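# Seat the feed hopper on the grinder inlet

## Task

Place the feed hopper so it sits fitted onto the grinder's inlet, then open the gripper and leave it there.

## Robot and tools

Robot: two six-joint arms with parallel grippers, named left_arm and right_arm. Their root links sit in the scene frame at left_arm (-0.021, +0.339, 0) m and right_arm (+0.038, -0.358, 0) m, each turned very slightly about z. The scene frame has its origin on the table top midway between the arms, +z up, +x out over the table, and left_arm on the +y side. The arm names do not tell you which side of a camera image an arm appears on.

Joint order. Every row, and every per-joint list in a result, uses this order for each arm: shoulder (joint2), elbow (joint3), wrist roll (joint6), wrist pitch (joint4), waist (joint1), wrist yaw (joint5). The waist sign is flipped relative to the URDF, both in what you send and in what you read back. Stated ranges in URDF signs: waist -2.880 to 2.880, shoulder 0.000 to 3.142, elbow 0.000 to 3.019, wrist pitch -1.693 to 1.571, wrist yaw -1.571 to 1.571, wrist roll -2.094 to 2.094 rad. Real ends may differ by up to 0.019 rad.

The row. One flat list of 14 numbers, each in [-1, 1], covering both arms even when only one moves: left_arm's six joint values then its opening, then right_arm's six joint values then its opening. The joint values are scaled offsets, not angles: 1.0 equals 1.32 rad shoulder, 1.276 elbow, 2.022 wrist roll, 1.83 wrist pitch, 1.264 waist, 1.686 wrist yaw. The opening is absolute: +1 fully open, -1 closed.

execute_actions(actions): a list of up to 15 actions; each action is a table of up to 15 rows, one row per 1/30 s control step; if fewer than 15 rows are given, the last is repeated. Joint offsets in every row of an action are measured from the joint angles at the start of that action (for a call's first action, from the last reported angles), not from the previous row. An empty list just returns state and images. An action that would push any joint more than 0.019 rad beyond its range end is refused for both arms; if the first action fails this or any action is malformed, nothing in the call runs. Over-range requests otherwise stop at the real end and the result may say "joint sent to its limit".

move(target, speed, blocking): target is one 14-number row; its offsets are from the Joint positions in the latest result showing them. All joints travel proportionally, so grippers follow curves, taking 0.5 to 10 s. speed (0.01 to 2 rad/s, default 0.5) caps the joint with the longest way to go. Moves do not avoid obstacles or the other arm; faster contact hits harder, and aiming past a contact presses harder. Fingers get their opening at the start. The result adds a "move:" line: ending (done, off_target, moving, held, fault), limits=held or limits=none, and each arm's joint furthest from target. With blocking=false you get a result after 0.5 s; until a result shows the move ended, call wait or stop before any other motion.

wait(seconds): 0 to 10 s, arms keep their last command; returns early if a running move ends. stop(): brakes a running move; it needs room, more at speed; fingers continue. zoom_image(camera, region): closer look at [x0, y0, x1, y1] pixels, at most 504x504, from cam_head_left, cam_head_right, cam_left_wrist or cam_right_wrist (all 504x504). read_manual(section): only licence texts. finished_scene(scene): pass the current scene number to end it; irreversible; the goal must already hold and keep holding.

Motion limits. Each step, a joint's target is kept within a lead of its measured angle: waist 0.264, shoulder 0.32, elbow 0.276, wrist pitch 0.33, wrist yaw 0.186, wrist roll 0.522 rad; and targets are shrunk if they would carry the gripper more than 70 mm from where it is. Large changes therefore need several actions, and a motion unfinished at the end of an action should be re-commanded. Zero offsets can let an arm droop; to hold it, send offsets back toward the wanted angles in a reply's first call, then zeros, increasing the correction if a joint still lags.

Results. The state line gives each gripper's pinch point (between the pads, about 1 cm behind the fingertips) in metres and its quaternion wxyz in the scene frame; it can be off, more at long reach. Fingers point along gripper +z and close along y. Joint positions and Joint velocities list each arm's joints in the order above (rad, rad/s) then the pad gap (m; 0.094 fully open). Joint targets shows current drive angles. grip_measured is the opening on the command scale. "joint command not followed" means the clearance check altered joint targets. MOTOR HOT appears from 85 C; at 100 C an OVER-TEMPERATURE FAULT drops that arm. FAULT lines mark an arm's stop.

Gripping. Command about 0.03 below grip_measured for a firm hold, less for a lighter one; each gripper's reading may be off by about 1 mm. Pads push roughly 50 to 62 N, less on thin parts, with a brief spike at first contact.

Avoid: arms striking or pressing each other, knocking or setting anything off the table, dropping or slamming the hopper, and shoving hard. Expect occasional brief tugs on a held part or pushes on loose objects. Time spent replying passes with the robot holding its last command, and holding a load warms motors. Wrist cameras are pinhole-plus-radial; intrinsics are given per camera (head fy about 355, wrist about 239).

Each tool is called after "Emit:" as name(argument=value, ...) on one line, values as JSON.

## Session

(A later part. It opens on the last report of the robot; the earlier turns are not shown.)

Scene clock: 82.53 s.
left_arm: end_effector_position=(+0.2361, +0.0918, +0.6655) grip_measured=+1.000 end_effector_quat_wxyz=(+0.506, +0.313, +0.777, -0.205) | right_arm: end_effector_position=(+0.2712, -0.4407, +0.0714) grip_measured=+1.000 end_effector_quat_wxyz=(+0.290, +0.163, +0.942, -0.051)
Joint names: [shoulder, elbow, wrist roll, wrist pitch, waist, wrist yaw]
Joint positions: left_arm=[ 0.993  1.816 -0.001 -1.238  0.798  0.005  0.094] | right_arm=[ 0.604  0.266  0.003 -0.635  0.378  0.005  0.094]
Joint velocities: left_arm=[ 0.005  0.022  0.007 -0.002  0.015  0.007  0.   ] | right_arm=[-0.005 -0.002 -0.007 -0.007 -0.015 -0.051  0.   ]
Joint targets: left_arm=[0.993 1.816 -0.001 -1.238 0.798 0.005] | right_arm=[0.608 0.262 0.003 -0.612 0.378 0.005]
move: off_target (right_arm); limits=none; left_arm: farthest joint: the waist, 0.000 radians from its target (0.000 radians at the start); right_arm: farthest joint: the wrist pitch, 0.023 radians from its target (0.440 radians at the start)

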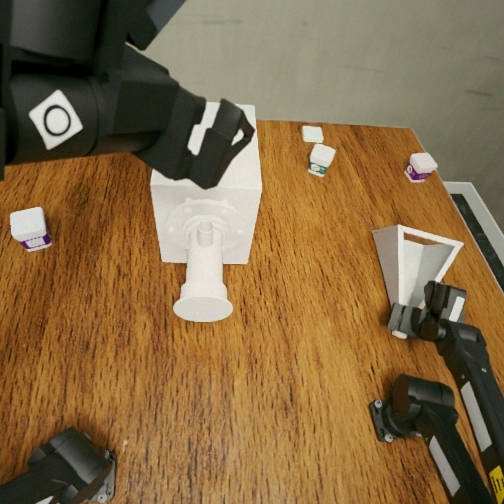

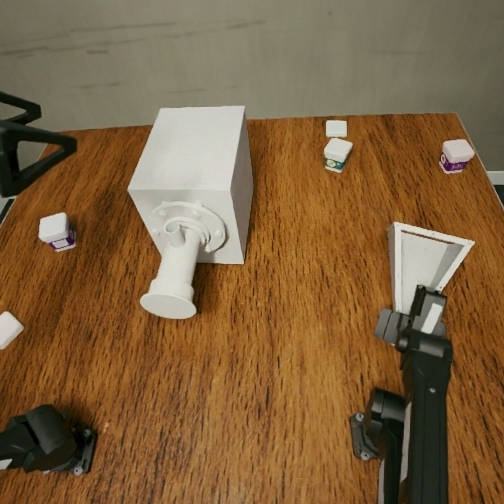

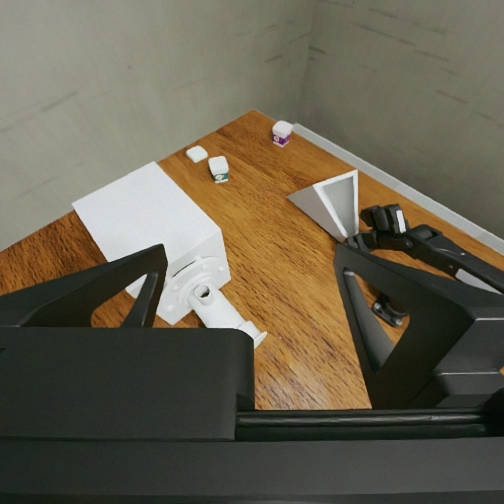

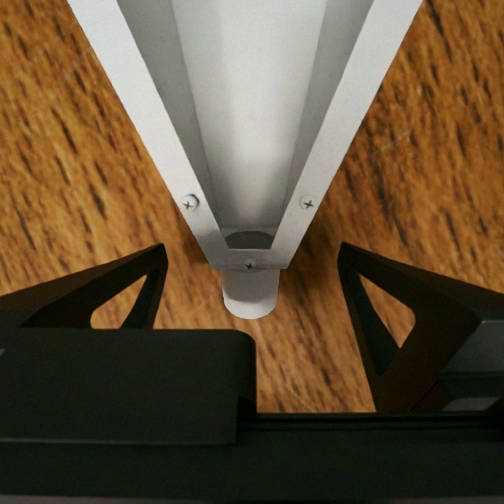

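Emit:
move(target=[0,0,0,0,0,0,1,0.258,-0.02,0,0.308,-0.012,0,1], speed=0.35)

Emit:
move(target=[0,0,0,0,0,0,1,0,0,0,0,0,0,0.6])

Scene clock: 92.70 s.
left_arm: end_effector_position=(+0.2361, +0.0918, +0.6655) grip_measured=+1.000 end_effector_quat_wxyz=(+0.506, +0.313, +0.777, -0.205) | right_arm: end_effector_position=(+0.3403, -0.4633, +0.0580) grip_measured=+1.000 end_effector_quat_wxyz=(+0.376, +0.155, +0.911, -0.065)
Joint names: [shoulder, elbow, wrist roll, wrist pitch, waist, wrist yaw]
Joint positions: left_arm=[ 0.993  1.816 -0.001 -1.238  0.798  0.005  0.094] | right_arm=[ 0.937  0.246  0.003 -0.097  0.373  0.005  0.094]
Joint velocities: left_arm=[-0.005  0.042 -0.022 -0.012 -0.005  0.007  0.   ] | right_arm=[ 0.005 -0.012  0.022 -0.012  0.015 -0.037  0.   ]
Joint targets: left_arm=[0.993 1.816 -0.001 -1.238 0.798 0.005] | right_arm=[0.945 0.240 0.003 -0.072 0.363 0.005]
move: off_target (right_arm); limits=none; left_arm: farthest joint: the waist, 0.000 radians from its target (0.000 radians at the start); right_arm: farthest joint: the wrist pitch, 0.025 radians from its target (0.564 radians at the start)

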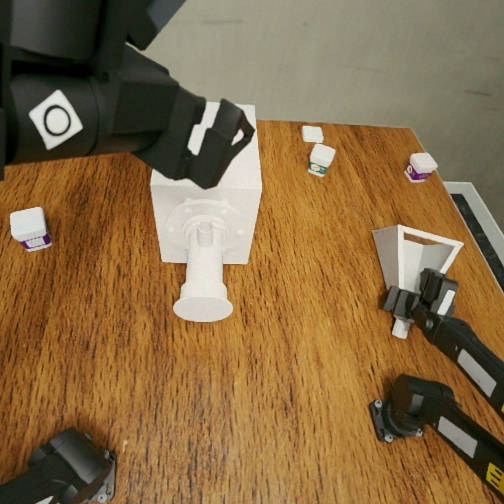

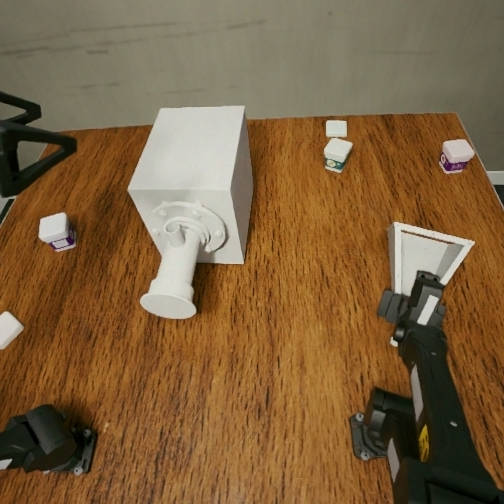

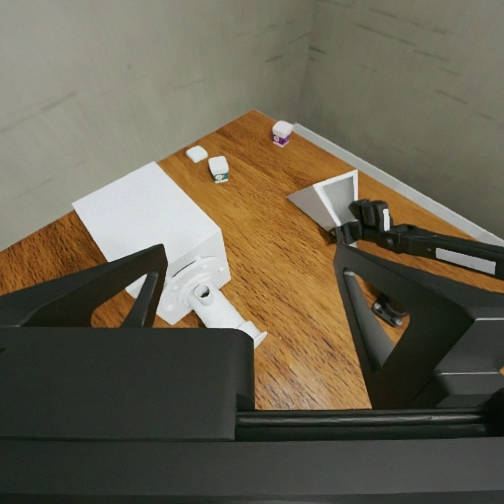

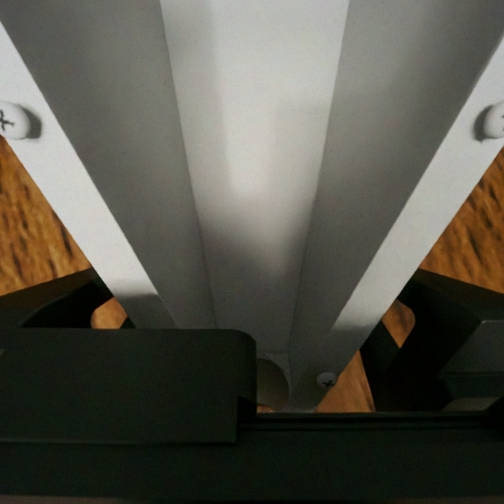

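Scene clock: 93.20 s.
left_arm: end_effector_position=(+0.2361, +0.0918, +0.6655) grip_measured=+1.000 end_effector_quat_wxyz=(+0.506, +0.313, +0.777, -0.205) | right_arm: end_effector_position=(+0.3402, -0.4637, +0.0580) grip_measured=+0.679 end_effector_quat_wxyz=(+0.376, +0.156, +0.911, -0.066)
Joint names: [shoulder, elbow, wrist roll, wrist pitch, waist, wrist yaw]
Joint positions: left_arm=[ 0.993  1.816 -0.001 -1.238  0.798  0.005  0.094] | right_arm=[ 0.937  0.246  0.003 -0.097  0.373  0.007  0.079]
Joint velocities: left_arm=[-0.024 -0.002 -0.022 -0.002 -0.005 -0.066  0.   ] | right_arm=[-0.005 -0.002 -0.066 -0.007  0.015  0.007  0.   ]
Joint targets: left_arm=[0.993 1.816 -0.001 -1.238 0.798 0.005] | right_arm=[0.937 0.246 0.003 -0.097 0.373 0.005]
move: done; limits=none; left_arm: farthest joint: the waist, 0.000 radians from its target (0.000 radians at the start); right_arm: farthest joint: the wrist yaw, 0.002 radians from its target (0.000 radians at the start)

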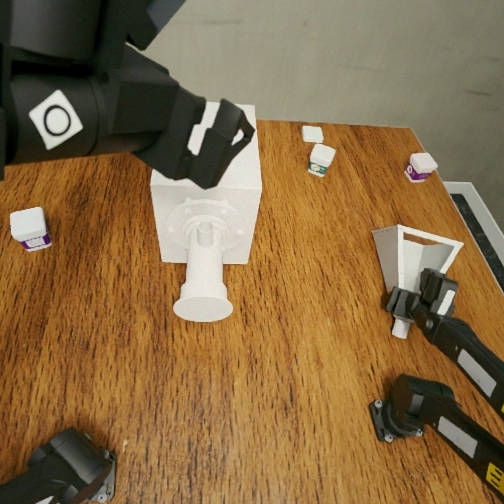

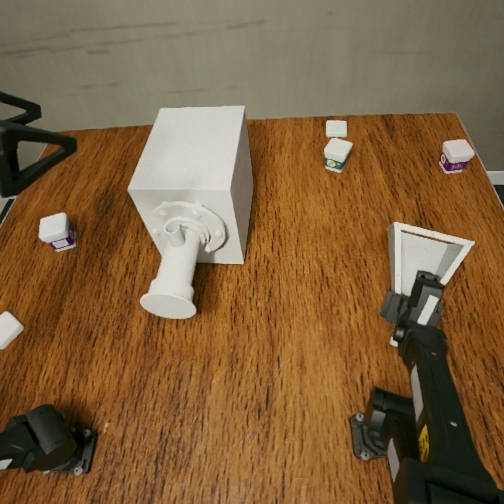

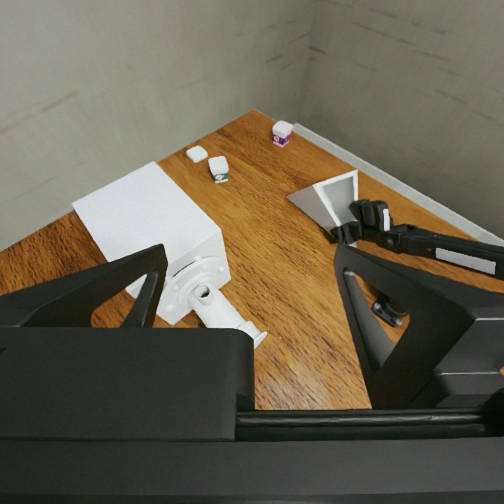

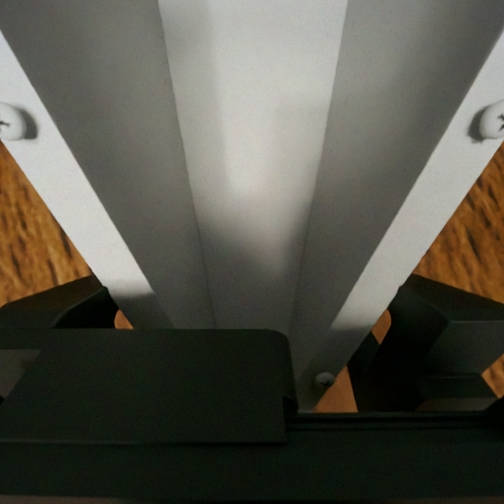

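Lift gently.

Emit:
execute_actions(actions=[[[0,0,0,0,0,0,1,-0.02,0.03,0,0.07,0,0,0.55]],[[0,0,0,0,0,0,1,-0.02,0.03,0,0.09,0,0,0.55]],[[0,0,0,0,0,0,1,-0.02,0.03,0,0.09,0,0,0.55]]])

Scene clock: 100.27 s.
left_arm: end_effector_position=(+0.2361, +0.0918, +0.6655) grip_measured=+1.000 end_effector_quat_wxyz=(+0.506, +0.313, +0.777, -0.205) | right_arm: end_effector_position=(+0.3503, -0.4672, +0.0660) grip_measured=+0.672 end_effector_quat_wxyz=(+0.423, +0.152, +0.890, -0.074)
Joint names: [shoulder, elbow, wrist roll, wrist pitch, waist, wrist yaw]
Joint positions: left_arm=[ 0.993  1.816 -0.001 -1.238  0.798  0.005  0.094] | right_arm=[0.952 0.213 0.002 0.057 0.373 0.008 0.079]
Joint velocities: left_arm=[ 0.005  0.002 -0.007 -0.002  0.005  0.022  0.   ] | right_arm=[ 0.015 -0.022  0.022  0.007  0.024 -0.037 -0.   ]
Joint targets: left_arm=[0.993 1.816 -0.001 -1.238 0.798 0.005] | right_arm=[0.917 0.267 0.002 0.176 0.373 0.008]

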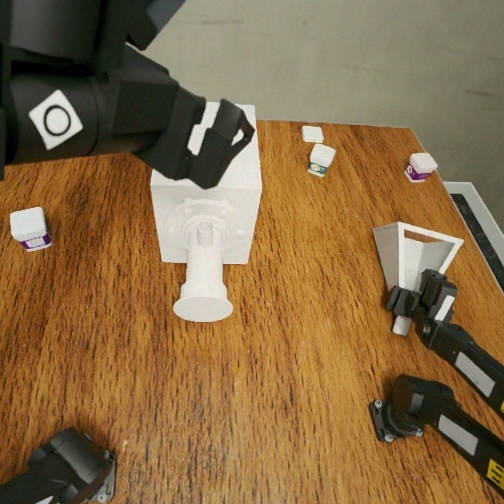

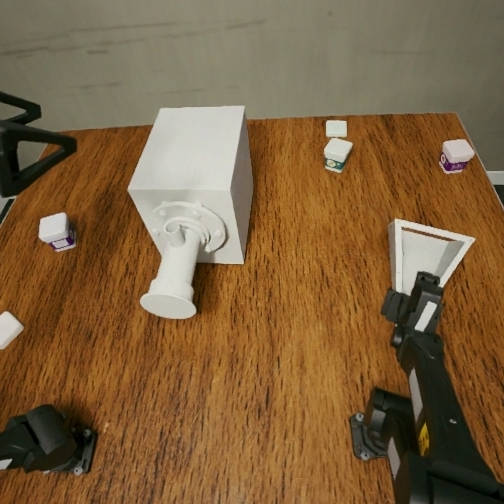

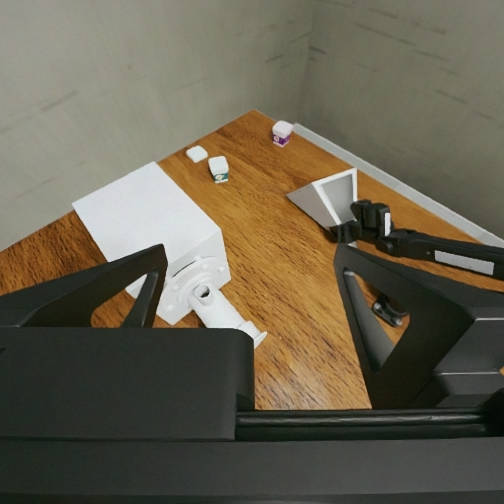

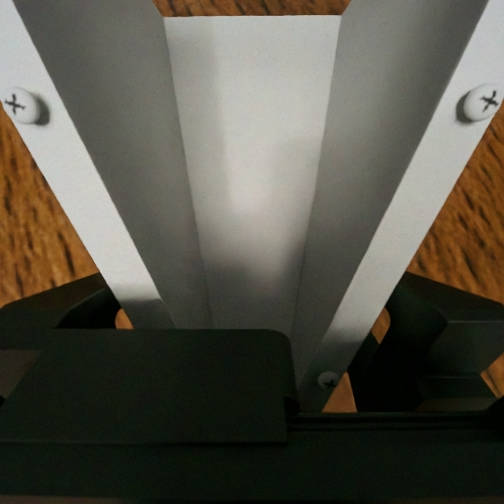

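Emit:
execute_actions(actions=[[[0,0,0,0,0,0,1,-0.04,0.03,0,0.12,0,0,0.55]],[[0,0,0,0,0,0,1,-0.04,0.03,0,0.12,0,0,0.55]],[[0,0,0,0,0,0,1,-0.04,0.03,0,0.12,0,0,0.55]]])

Scene clock: 105.33 s.
left_arm: end_effector_position=(+0.2361, +0.0918, +0.6655) grip_measured=+1.000 end_effector_quat_wxyz=(+0.506, +0.313, +0.777, -0.205) | right_arm: end_effector_position=(+0.3643, -0.4720, +0.0979) grip_measured=+0.672 end_effector_quat_wxyz=(+0.526, +0.143, +0.833, -0.091)
Joint names: [shoulder, elbow, wrist roll, wrist pitch, waist, wrist yaw]
Joint positions: left_arm=[ 0.993  1.816 -0.001 -1.238  0.798  0.005  0.094] | right_arm=[0.955 0.15  0.002 0.361 0.373 0.008 0.079]
Joint velocities: left_arm=[-0.015  0.002  0.037  0.002  0.015 -0.051  0.   ] | right_arm=[-0.005  0.002 -0.022 -0.012  0.005 -0.007 -0.   ]
Joint targets: left_arm=[0.993 1.816 -0.001 -1.238 0.798 0.005] | right_arm=[0.901 0.209 0.002 0.482 0.373 0.008]

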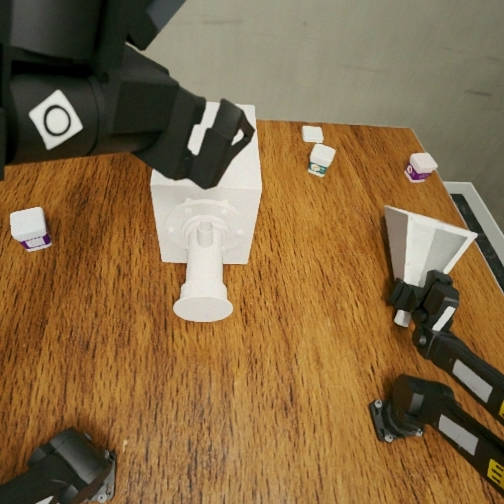

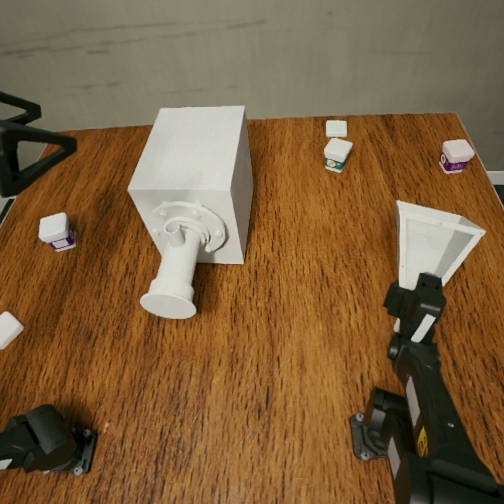

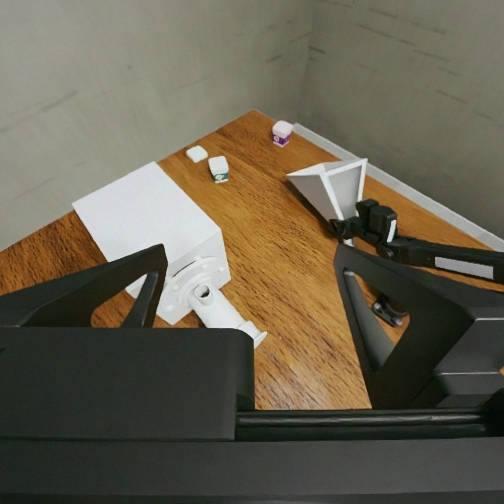

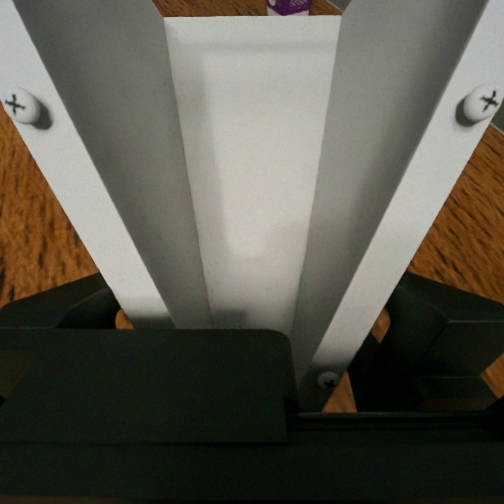

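Locked and lifting.

Emit:
execute_actions(actions=[[[0,0,0,0,0,0,1,-0.025,0.042,0,0.125,0,0,0.55]],[[0,0,0,0,0,0,1,-0.025,0.042,0,0.125,0,0,0.55]],[[0,0,0,0,0,0,1,-0.025,0.042,0,0.125,0,0,0.55]],[[0,0,0,0,0,0,1,-0.02,0.045,0,0.125,0,0,0.55]],[[0,0,0,0,0,0,1,-0.02,0.045,0,0.125,0,0,0.55]],[[0,0,0,0,0,0,1,-0.02,0.045,0,0.125,0,0,0.55]],[[0,0,0,0,0,0,1,-0.02,0.045,0,0.125,0,0,0.55]]])

Scene clock: 116.17 s.
left_arm: end_effector_position=(+0.2361, +0.0918, +0.6655) grip_measured=+1.000 end_effector_quat_wxyz=(+0.506, +0.313, +0.777, -0.205) | right_arm: end_effector_position=(+0.3735, -0.4753, +0.2259) grip_measured=+0.672 end_effector_quat_wxyz=(+0.758, +0.110, +0.630, -0.129)
Joint names: [shoulder, elbow, wrist roll, wrist pitch, waist, wrist yaw]
Joint positions: left_arm=[ 0.993  1.816 -0.001 -1.238  0.798  0.005  0.094] | right_arm=[1.047 0.096 0.002 1.133 0.373 0.008 0.079]
Joint velocities: left_arm=[ 0.005  0.007  0.022  0.002 -0.005 -0.007  0.   ] | right_arm=[-0.005 -0.007 -0.022 -0.002  0.005  0.11   0.001]
Joint targets: left_arm=[0.993 1.816 -0.001 -1.238 0.798 0.005] | right_arm=[1.005 0.158 0.002 1.244 0.373 0.008]

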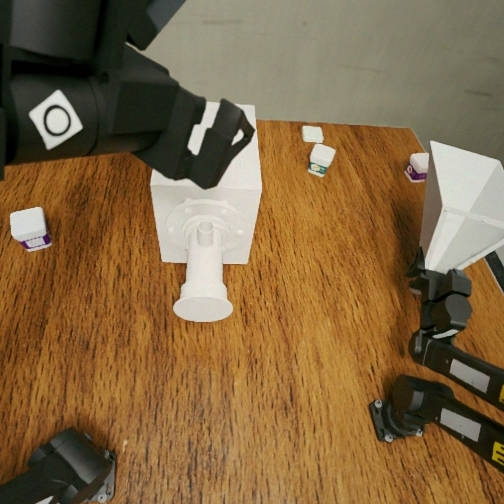

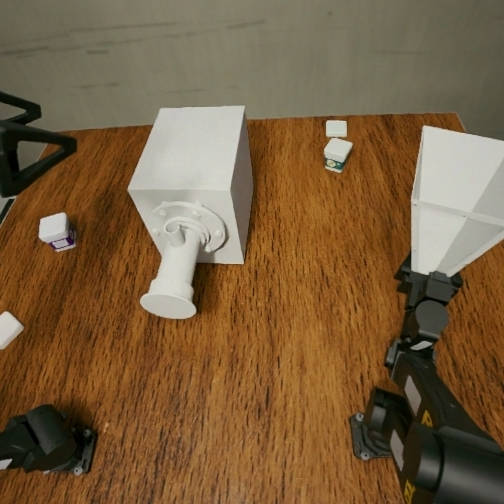

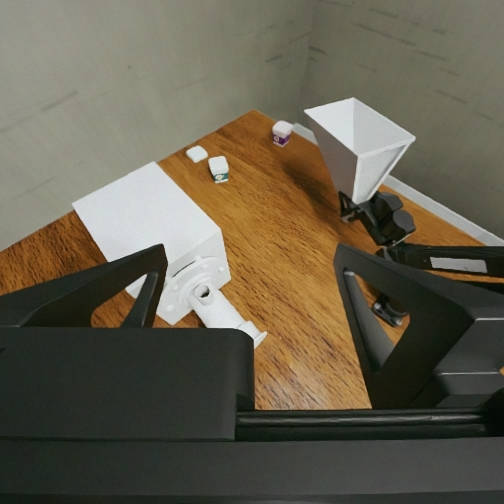

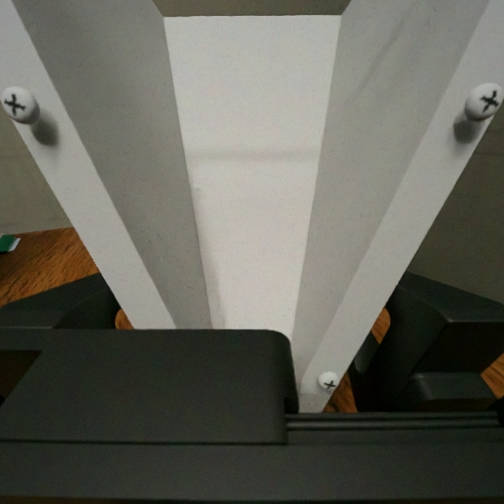

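Emit:
execute_actions(actions=[[[0,0,0,0,0.06,0,1,-0.035,0.05,0,0.1,-0.03,0,0.55]],[[0,0,0,0,0.06,0,1,-0.035,0.05,0,0.1,-0.03,0,0.55]],[[0,0,0,0,0.06,0,1,-0.035,0.05,0,0.03,-0.07,0,0.55]],[[0,0,0.03,0,0.06,0.035,1,-0.035,0.05,0,0.03,-0.07,0,0.55]],[[0,0,0,0,0,0,1,-0.035,0.05,0,0.03,-0.07,0,0.55]],[[0,0,0,0,0,0,1,-0.035,0.05,0,0.03,-0.07,0,0.55]],[[0,0,0,0,0,0,1,-0.035,0.05,0,0.03,-0.07,0,0.55]],[[0,0,0,0,0,0,1,-0.035,0.05,0,0.03,-0.07,0,0.55]],[[0.1,0.02,0,0,0,0,1,-0.035,0.05,0,0.03,-0.07,0,0.55]],[[0.1,0.02,0,0,0,0,1,-0.035,0.05,0,0.03,-0.07,0,0.55]],[[0.1,0.02,0,0,0,0,1,-0.035,0.05,0,0.03,-0.07,0,0.55]]])

Scene clock: 133.00 s.
left_arm: end_effector_position=(+0.2493, -0.1661, +0.4661) grip_measured=+1.000 end_effector_quat_wxyz=(+0.289, +0.502, +0.792, -0.192) | right_arm: end_effector_position=(+0.3307, -0.1724, +0.2608) grip_measured=+0.671 end_effector_quat_wxyz=(+0.782, -0.160, +0.559, +0.226)
Joint names: [shoulder, elbow, wrist roll, wrist pitch, waist, wrist yaw]
Joint positions: left_arm=[ 1.488  1.861  0.047 -1.238  1.096  0.058  0.094] | right_arm=[ 1.05   0.096 -0.001  1.284 -0.531  0.012  0.079]
Joint velocities: left_arm=[-0.112 -0.017 -0.051 -0.017 -0.005 -0.051  0.   ] | right_arm=[-0.005  0.007 -0.022 -0.027  0.015  0.007  0.   ]
Joint targets: left_arm=[1.457 1.872 0.047 -1.238 1.096 0.058] | right_arm=[1.004 0.160 -0.000 1.339 -0.526 0.011]

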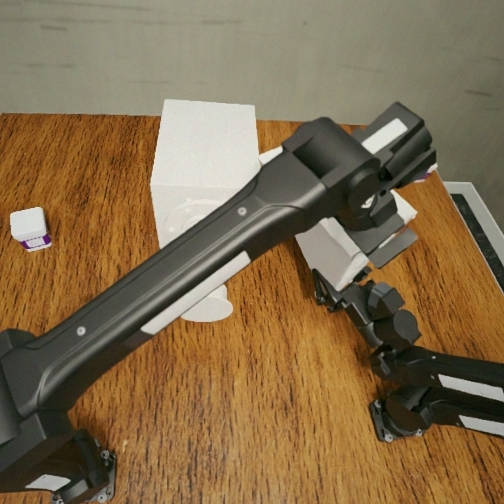

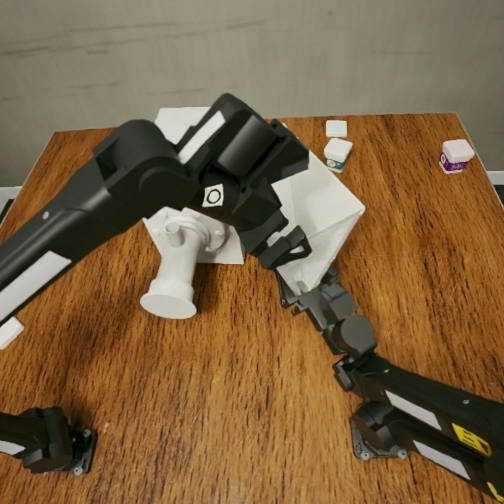

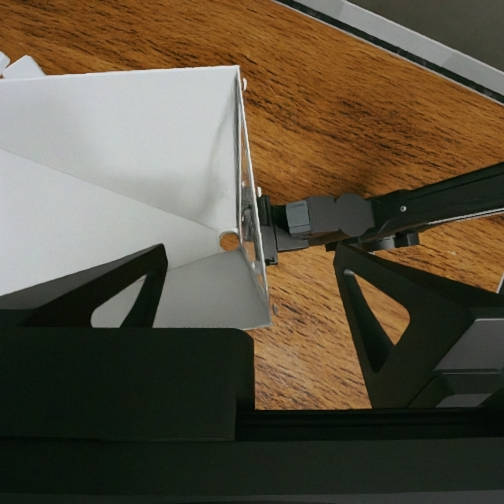

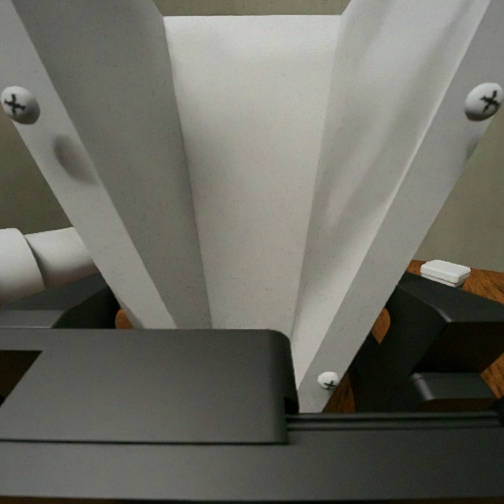

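Emit:
move(target=[0.15,0.24,0,-0.045,0,0,1,-0.035,0.05,0,0.03,0.105,0,0.55], speed=0.25)

Scene clock: 144.73 s.
left_arm: end_effector_position=(+0.2784, -0.2183, +0.4758) grip_measured=+1.000 end_effector_quat_wxyz=(+0.288, +0.502, +0.792, -0.191) | right_arm: end_effector_position=(+0.3458, -0.2124, +0.2181) grip_measured=+0.671 end_effector_quat_wxyz=(+0.756, -0.137, +0.618, +0.168)
Joint names: [shoulder, elbow, wrist roll, wrist pitch, waist, wrist yaw]
Joint positions: left_arm=[ 1.674  2.114  0.047 -1.307  1.096  0.058  0.094] | right_arm=[ 1.071  0.048 -0.001  1.223 -0.407  0.012  0.079]
Joint velocities: left_arm=[-0.005  0.012 -0.007 -0.007  0.005 -0.022  0.   ] | right_arm=[-0.005 -0.012 -0.081 -0.017  0.015 -0.022 -0.001]
Joint targets: left_arm=[1.686 2.168 0.047 -1.320 1.096 0.058] | right_arm=[1.011 0.148 -0.001 1.327 -0.399 0.012]
move: off_target (left_arm, right_arm); limits=none; left_arm: farthest joint: the elbow, 0.053 radians from its target (0.306 radians at the start); right_arm: farthest joint: the wrist pitch, 0.116 radians from its target (0.055 radians at the start)

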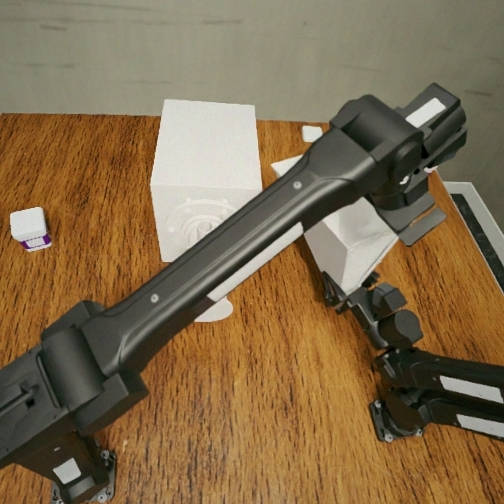

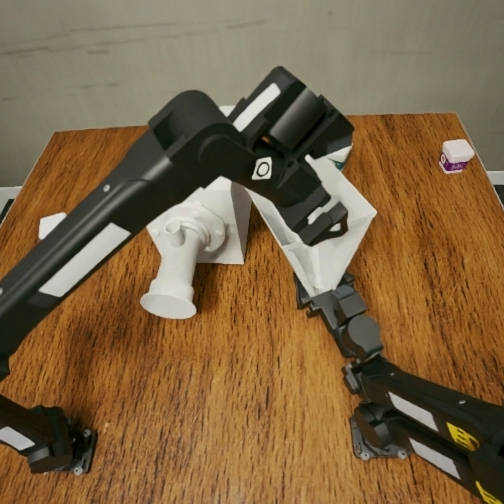

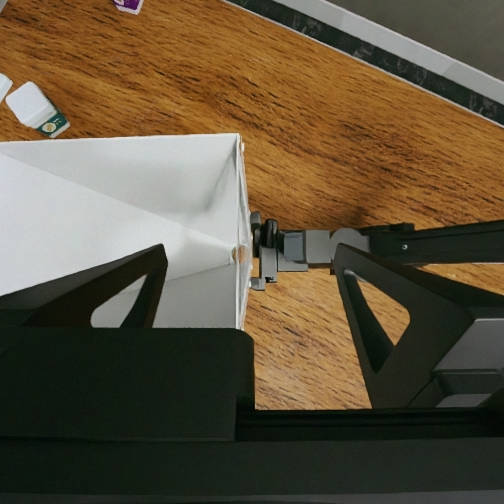

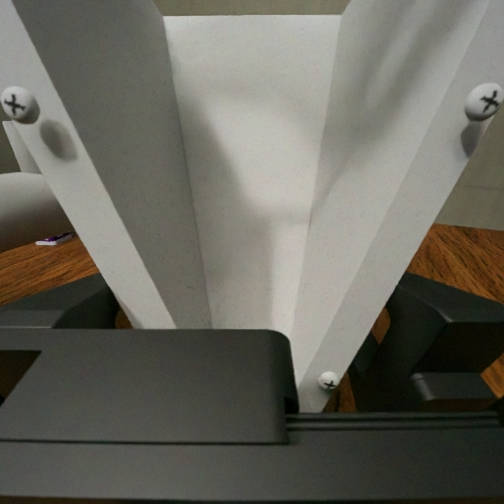

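Emit:
execute_actions(actions=[[[-0.02,-0.045,0,0.036,0,0,1,-0.035,0.05,0,0.095,0,0,0.55]],[[-0.02,-0.045,0,0.036,0,0,1,-0.035,0.05,0,0.095,0,0,0.55]],[[-0.02,-0.045,0,0.036,0,0,1,-0.035,0.05,0,0.035,0,0,0.55]],[[-0.02,-0.045,0,0.036,0,0,1,-0.035,0.05,0,0.035,0,0,0.55]]])

Scene clock: 153.60 s.
left_arm: end_effector_position=(+0.2784, -0.2182, +0.4437) grip_measured=+1.000 end_effector_quat_wxyz=(+0.310, +0.498, +0.784, -0.203) | right_arm: end_effector_position=(+0.3383, -0.2160, +0.2490) grip_measured=+0.671 end_effector_quat_wxyz=(+0.794, -0.125, +0.568, +0.177)
Joint names: [shoulder, elbow, wrist roll, wrist pitch, waist, wrist yaw]
Joint positions: left_arm=[ 1.598  1.905  0.047 -1.121  1.096  0.058  0.094] | right_arm=[ 1.072  0.048 -0.001  1.355 -0.407  0.012  0.079]
Joint velocities: left_arm=[-0.015  0.017  0.037  0.002  0.015 -0.007  0.   ] | right_arm=[-0.005  0.022  0.037  0.007  0.024  0.022 -0.001]
Joint targets: left_arm=[1.591 1.900 0.047 -1.102 1.096 0.058] | right_arm=[1.026 0.112 -0.001 1.419 -0.407 0.012]

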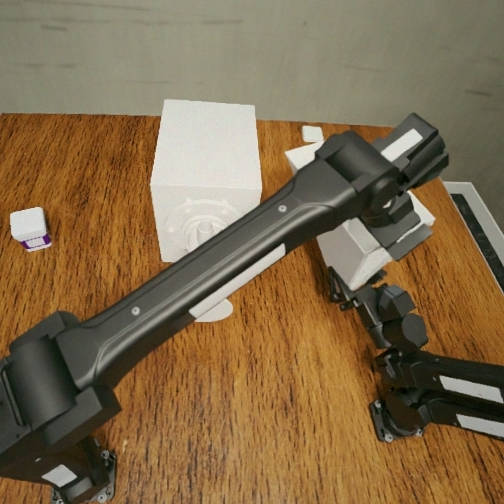

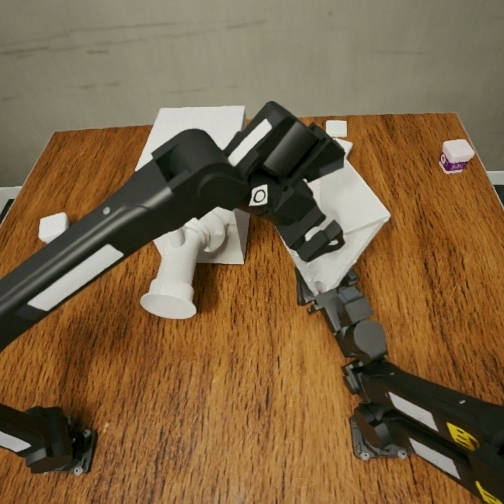

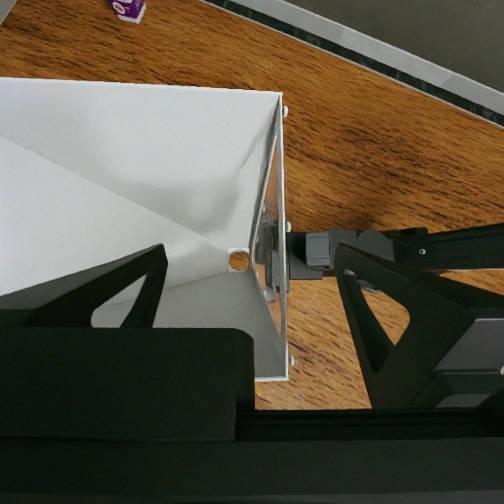

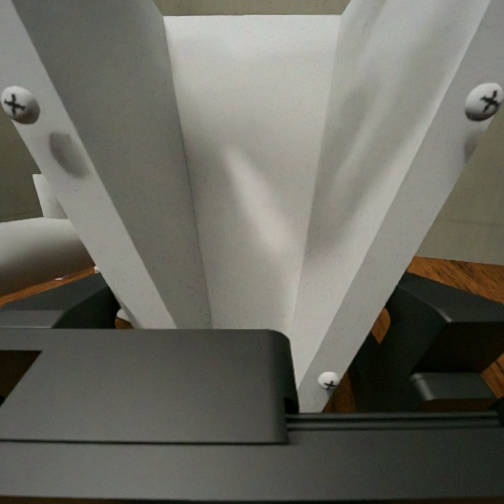

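Emit:
zoom_image(camera="cam_left_wrist", region=[205,225,295,315])

Region (205, 225, 295, 315) of cam_left_wrist's 504x504 image, scaled by 5.600, with more detail than that image has.

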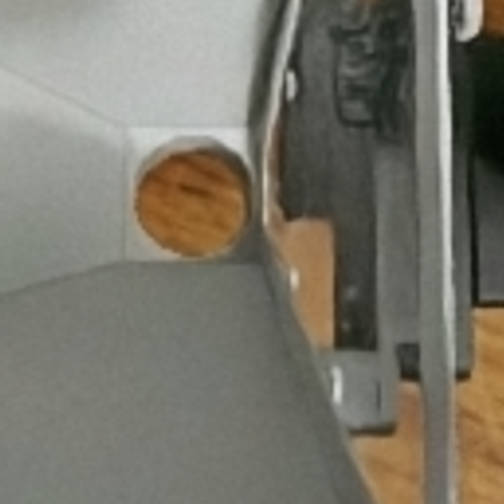

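Emit:
execute_actions(actions=[[[-0.012,-0.04,0,0,0,0,1,-0.035,0.05,0,0,0,0,0.55]],[[-0.012,-0.04,0,0.025,0,0,1,-0.035,0.05,0,0,0,0,0.55]],[[0,-0.04,0,0.025,0,0,1,-0.035,0.05,0,0.035,0,0,0.55]]])

Scene clock: 176.50 s.
left_arm: end_effector_position=(+0.2724, -0.2074, +0.3937) grip_measured=+1.000 end_effector_quat_wxyz=(+0.284, +0.503, +0.794, -0.189) | right_arm: end_effector_position=(+0.3450, -0.2128, +0.2222) grip_measured=+0.671 end_effector_quat_wxyz=(+0.761, -0.135, +0.612, +0.169)
Joint names: [shoulder, elbow, wrist roll, wrist pitch, waist, wrist yaw]
Joint positions: left_arm=[ 1.567  1.759  0.047 -1.068  1.096  0.058  0.094] | right_arm=[ 1.069  0.048 -0.001  1.237 -0.407  0.012  0.079]
Joint velocities: left_arm=[-0.015  0.007 -0.037 -0.002  0.005 -0.066  0.   ] | right_arm=[-0.015  0.002 -0.051  0.012  0.015 -0.037  0.   ]
Joint targets: left_arm=[1.572 1.758 0.047 -1.049 1.096 0.058] | right_arm=[1.023 0.112 -0.001 1.301 -0.407 0.012]

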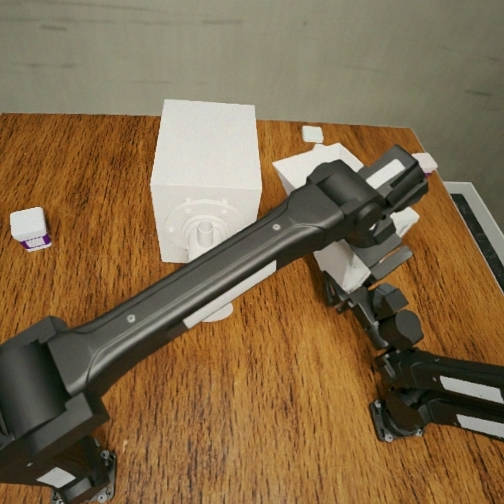

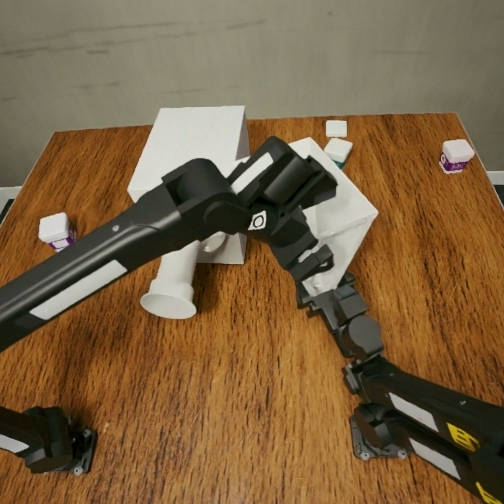

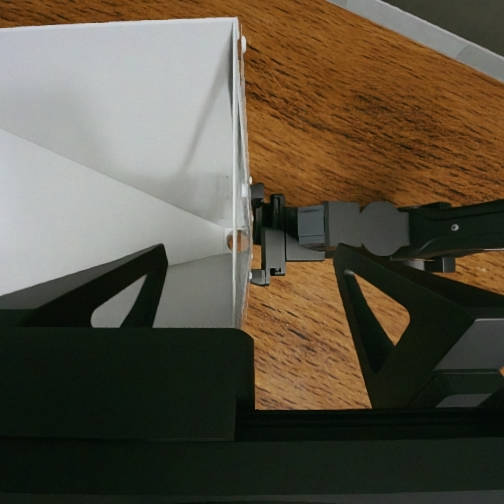

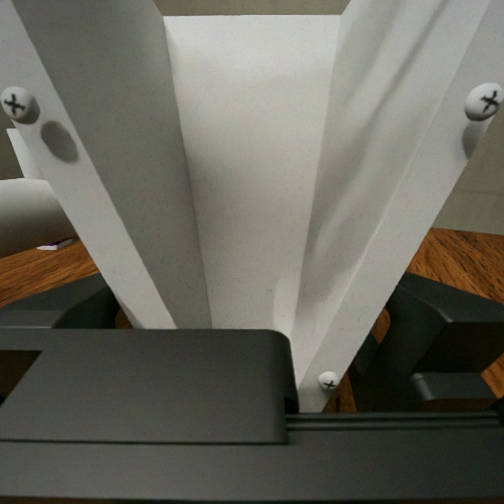

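Emit:
execute_actions(actions=[[[0,0,0,0,0,0,0,-0.035,0.05,0,0.085,0,0,0.55]],[[0,0,0,0,0,0,-0.7,-0.035,0.05,0,0.04,0,0,0.55]],[[0,0,0,0,0,0,-1,-0.035,0.05,0,0.04,0,0,0.55]]])

Scene clock: 181.80 s.
left_arm: end_effector_position=(+0.2704, -0.2083, +0.3939) grip_measured=-0.948 end_effector_quat_wxyz=(+0.283, +0.503, +0.794, -0.192) | right_arm: end_effector_position=(+0.3431, -0.2138, +0.2312) grip_measured=+0.671 end_effector_quat_wxyz=(+0.772, -0.132, +0.597, +0.171)
Joint names: [shoulder, elbow, wrist roll, wrist pitch, waist, wrist yaw]
Joint positions: left_arm=[ 1.566  1.759  0.042 -1.068  1.098  0.063  0.002] | right_arm=[ 1.069  0.048 -0.004  1.275 -0.407  0.012  0.079]
Joint velocities: left_arm=[ 0.005  0.007 -0.037  0.002  0.005  0.022  0.   ] | right_arm=[-0.005  0.002 -0.022  0.007 -0.005 -0.007 -0.001]
Joint targets: left_arm=[1.566 1.759 0.047 -1.068 1.096 0.057] | right_arm=[1.022 0.112 -0.003 1.348 -0.407 0.011]

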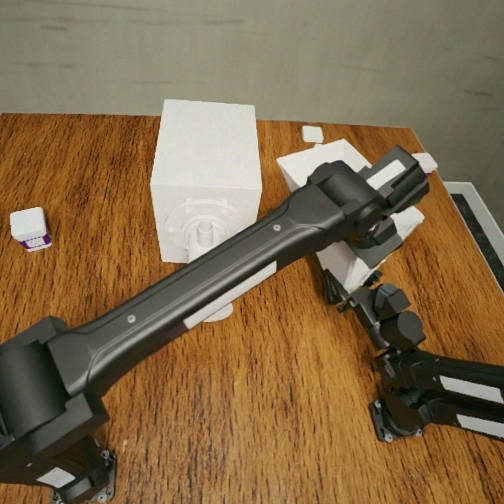

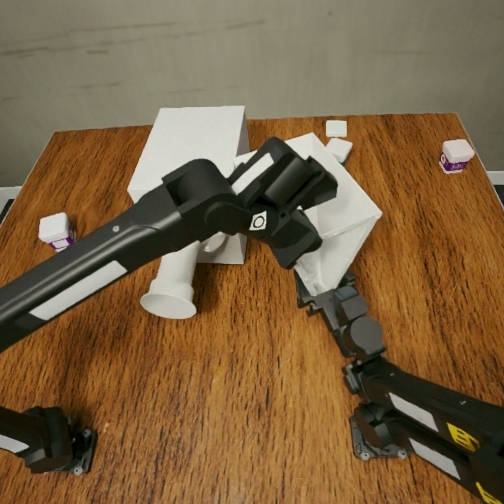

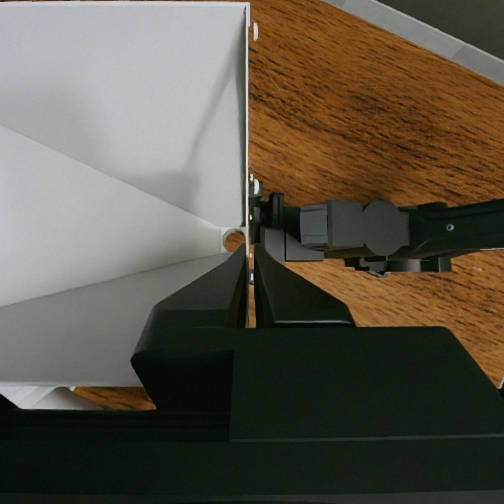

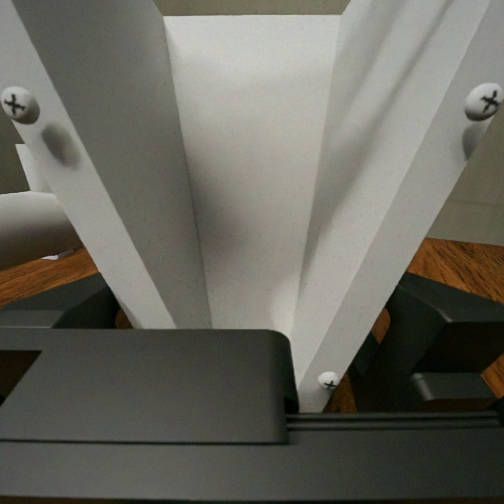

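Emit:
execute_actions(actions=[[[-0.038,0.09,0,-0.022,-0.022,0,-1,-0.05,0.105,0,-0.03,-0.022,0,0.55]],[[-0.038,0.09,0,-0.022,-0.022,0,-1,-0.05,0.105,0,-0.03,-0.022,0,0.55]],[[-0.038,0.09,0,-0.022,-0.022,0,-1,-0.05,0.105,0,-0.03,-0.022,0,0.55]],[[-0.038,0.09,0,-0.022,-0.022,0,-1,-0.05,0.105,0,-0.03,-0.022,0,0.55]]])

Scene clock: 198.77 s.
left_arm: end_effector_position=(+0.3048, -0.1604, +0.4381) grip_measured=-0.946 end_effector_quat_wxyz=(+0.274, +0.452, +0.828, -0.187) | right_arm: end_effector_position=(+0.3685, -0.1597, +0.2727) grip_measured=+0.671 end_effector_quat_wxyz=(+0.745, -0.161, +0.610, +0.216)
Joint names: [shoulder, elbow, wrist roll, wrist pitch, waist, wrist yaw]
Joint positions: left_arm=[ 1.547  1.865  0.003 -1.216  1.004  0.08   0.003] | right_arm=[ 0.965  0.225  0.025  0.944 -0.501  0.002  0.079]
Joint velocities: left_arm=[-0.005 -0.007  0.066 -0.017  0.005  0.007  0.001] | right_arm=[ 0.005 -0.002  0.022 -0.002 -0.005 -0.051 -0.   ]
Joint targets: left_arm=[1.500 1.954 0.016 -1.219 0.998 0.073] | right_arm=[0.924 0.320 0.016 0.970 -0.505 0.004]

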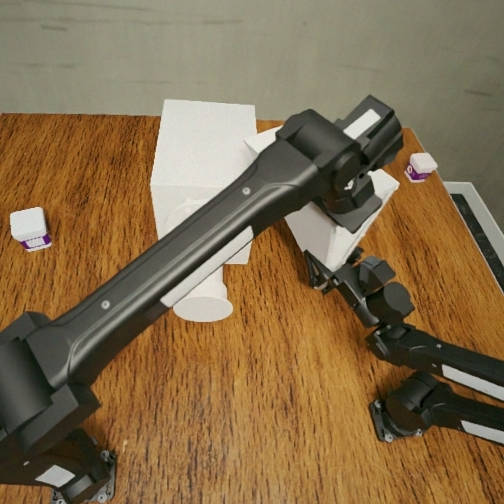

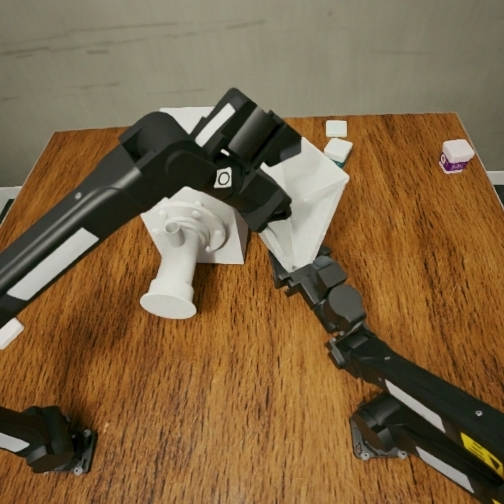

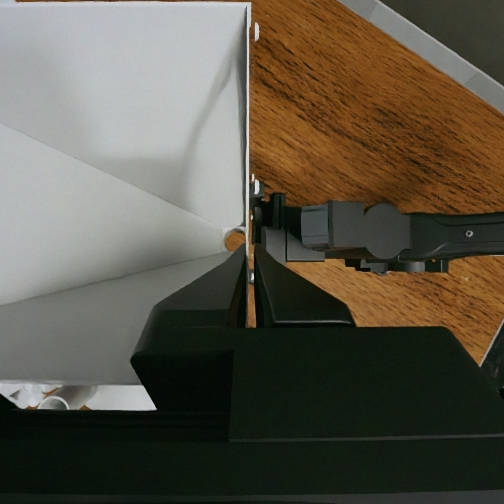

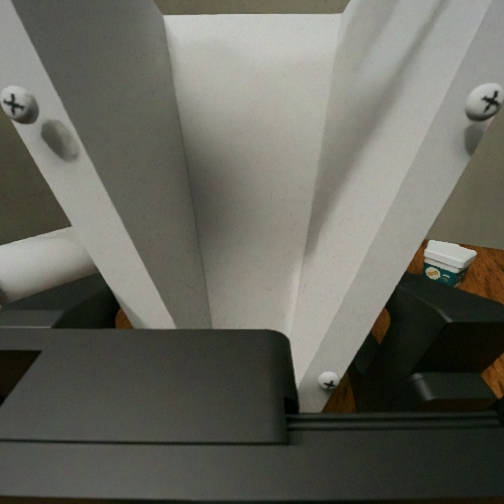

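Emit:
execute_actions(actions=[[[-0.01,0.112,0.008,-0.025,-0.013,-0.005,-1,-0.033,0.108,-0.006,-0.007,-0.013,0,0.55]],[[-0.01,0.112,0.008,-0.025,-0.013,-0.005,-1,-0.033,0.108,-0.006,-0.007,-0.013,0,0.55]],[[-0.01,0.112,0.008,-0.025,-0.013,-0.005,-1,-0.033,0.108,-0.006,-0.007,-0.013,0,0.55]],[[-0.01,0.112,0.008,-0.025,-0.013,-0.005,-1,-0.033,0.108,-0.006,-0.007,-0.013,0,0.55]],[[-0.01,0.112,0.008,-0.025,-0.013,-0.005,-1,-0.033,0.108,-0.006,-0.007,-0.013,0,0.55]],[[-0.01,0.112,0.008,-0.025,-0.013,-0.005,-1,-0.033,0.108,-0.006,-0.007,-0.013,0,0.55]]])

Scene clock: 214.73 s.
left_arm: end_effector_position=(+0.3328, -0.1285, +0.5069) grip_measured=-0.946 end_effector_quat_wxyz=(+0.266, +0.428, +0.849, -0.159) | right_arm: end_effector_position=(+0.3929, -0.1171, +0.3425) grip_measured=+0.671 end_effector_quat_wxyz=(+0.737, -0.164, +0.604, +0.257)
Joint names: [shoulder, elbow, wrist roll, wrist pitch, waist, wrist yaw]
Joint positions: left_arm=[ 1.648  2.208  0.01  -1.503  0.94   0.06   0.003] | right_arm=[ 0.948  0.432  0.073  0.736 -0.554 -0.006  0.079]
Joint velocities: left_arm=[-0.015 -0.017  0.051 -0.017  0.005 -0.051 -0.002] | right_arm=[-0.005  0.007 -0.081  0.002  0.005  0.007  0.   ]
Joint targets: left_arm=[1.616 2.293 0.026 -1.503 0.932 0.054] | right_arm=[0.907 0.539 0.054 0.756 -0.561 -0.005]

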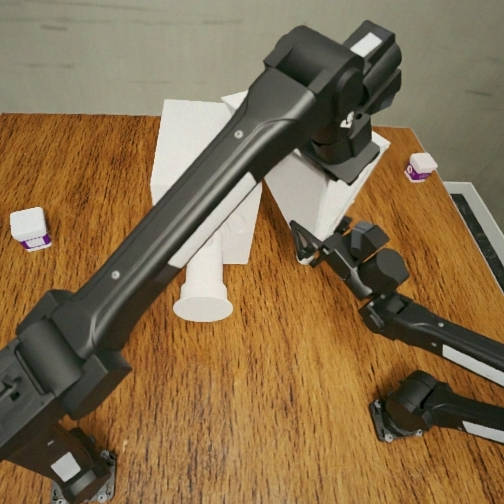

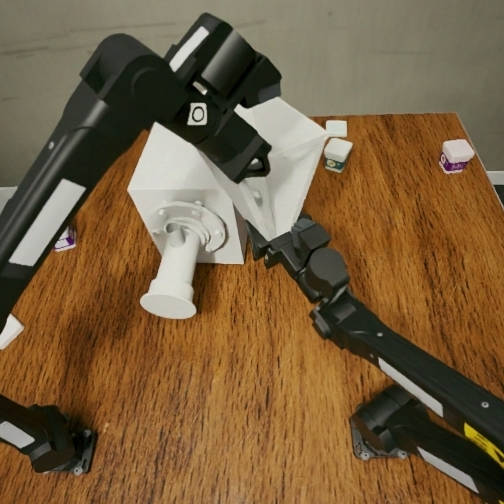

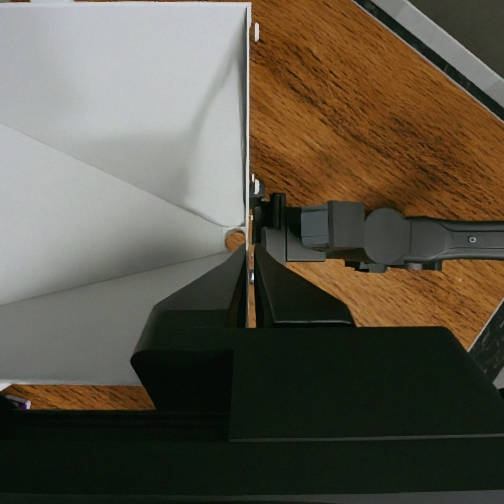

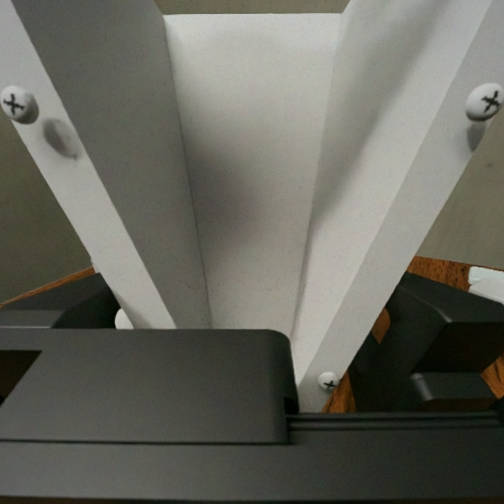

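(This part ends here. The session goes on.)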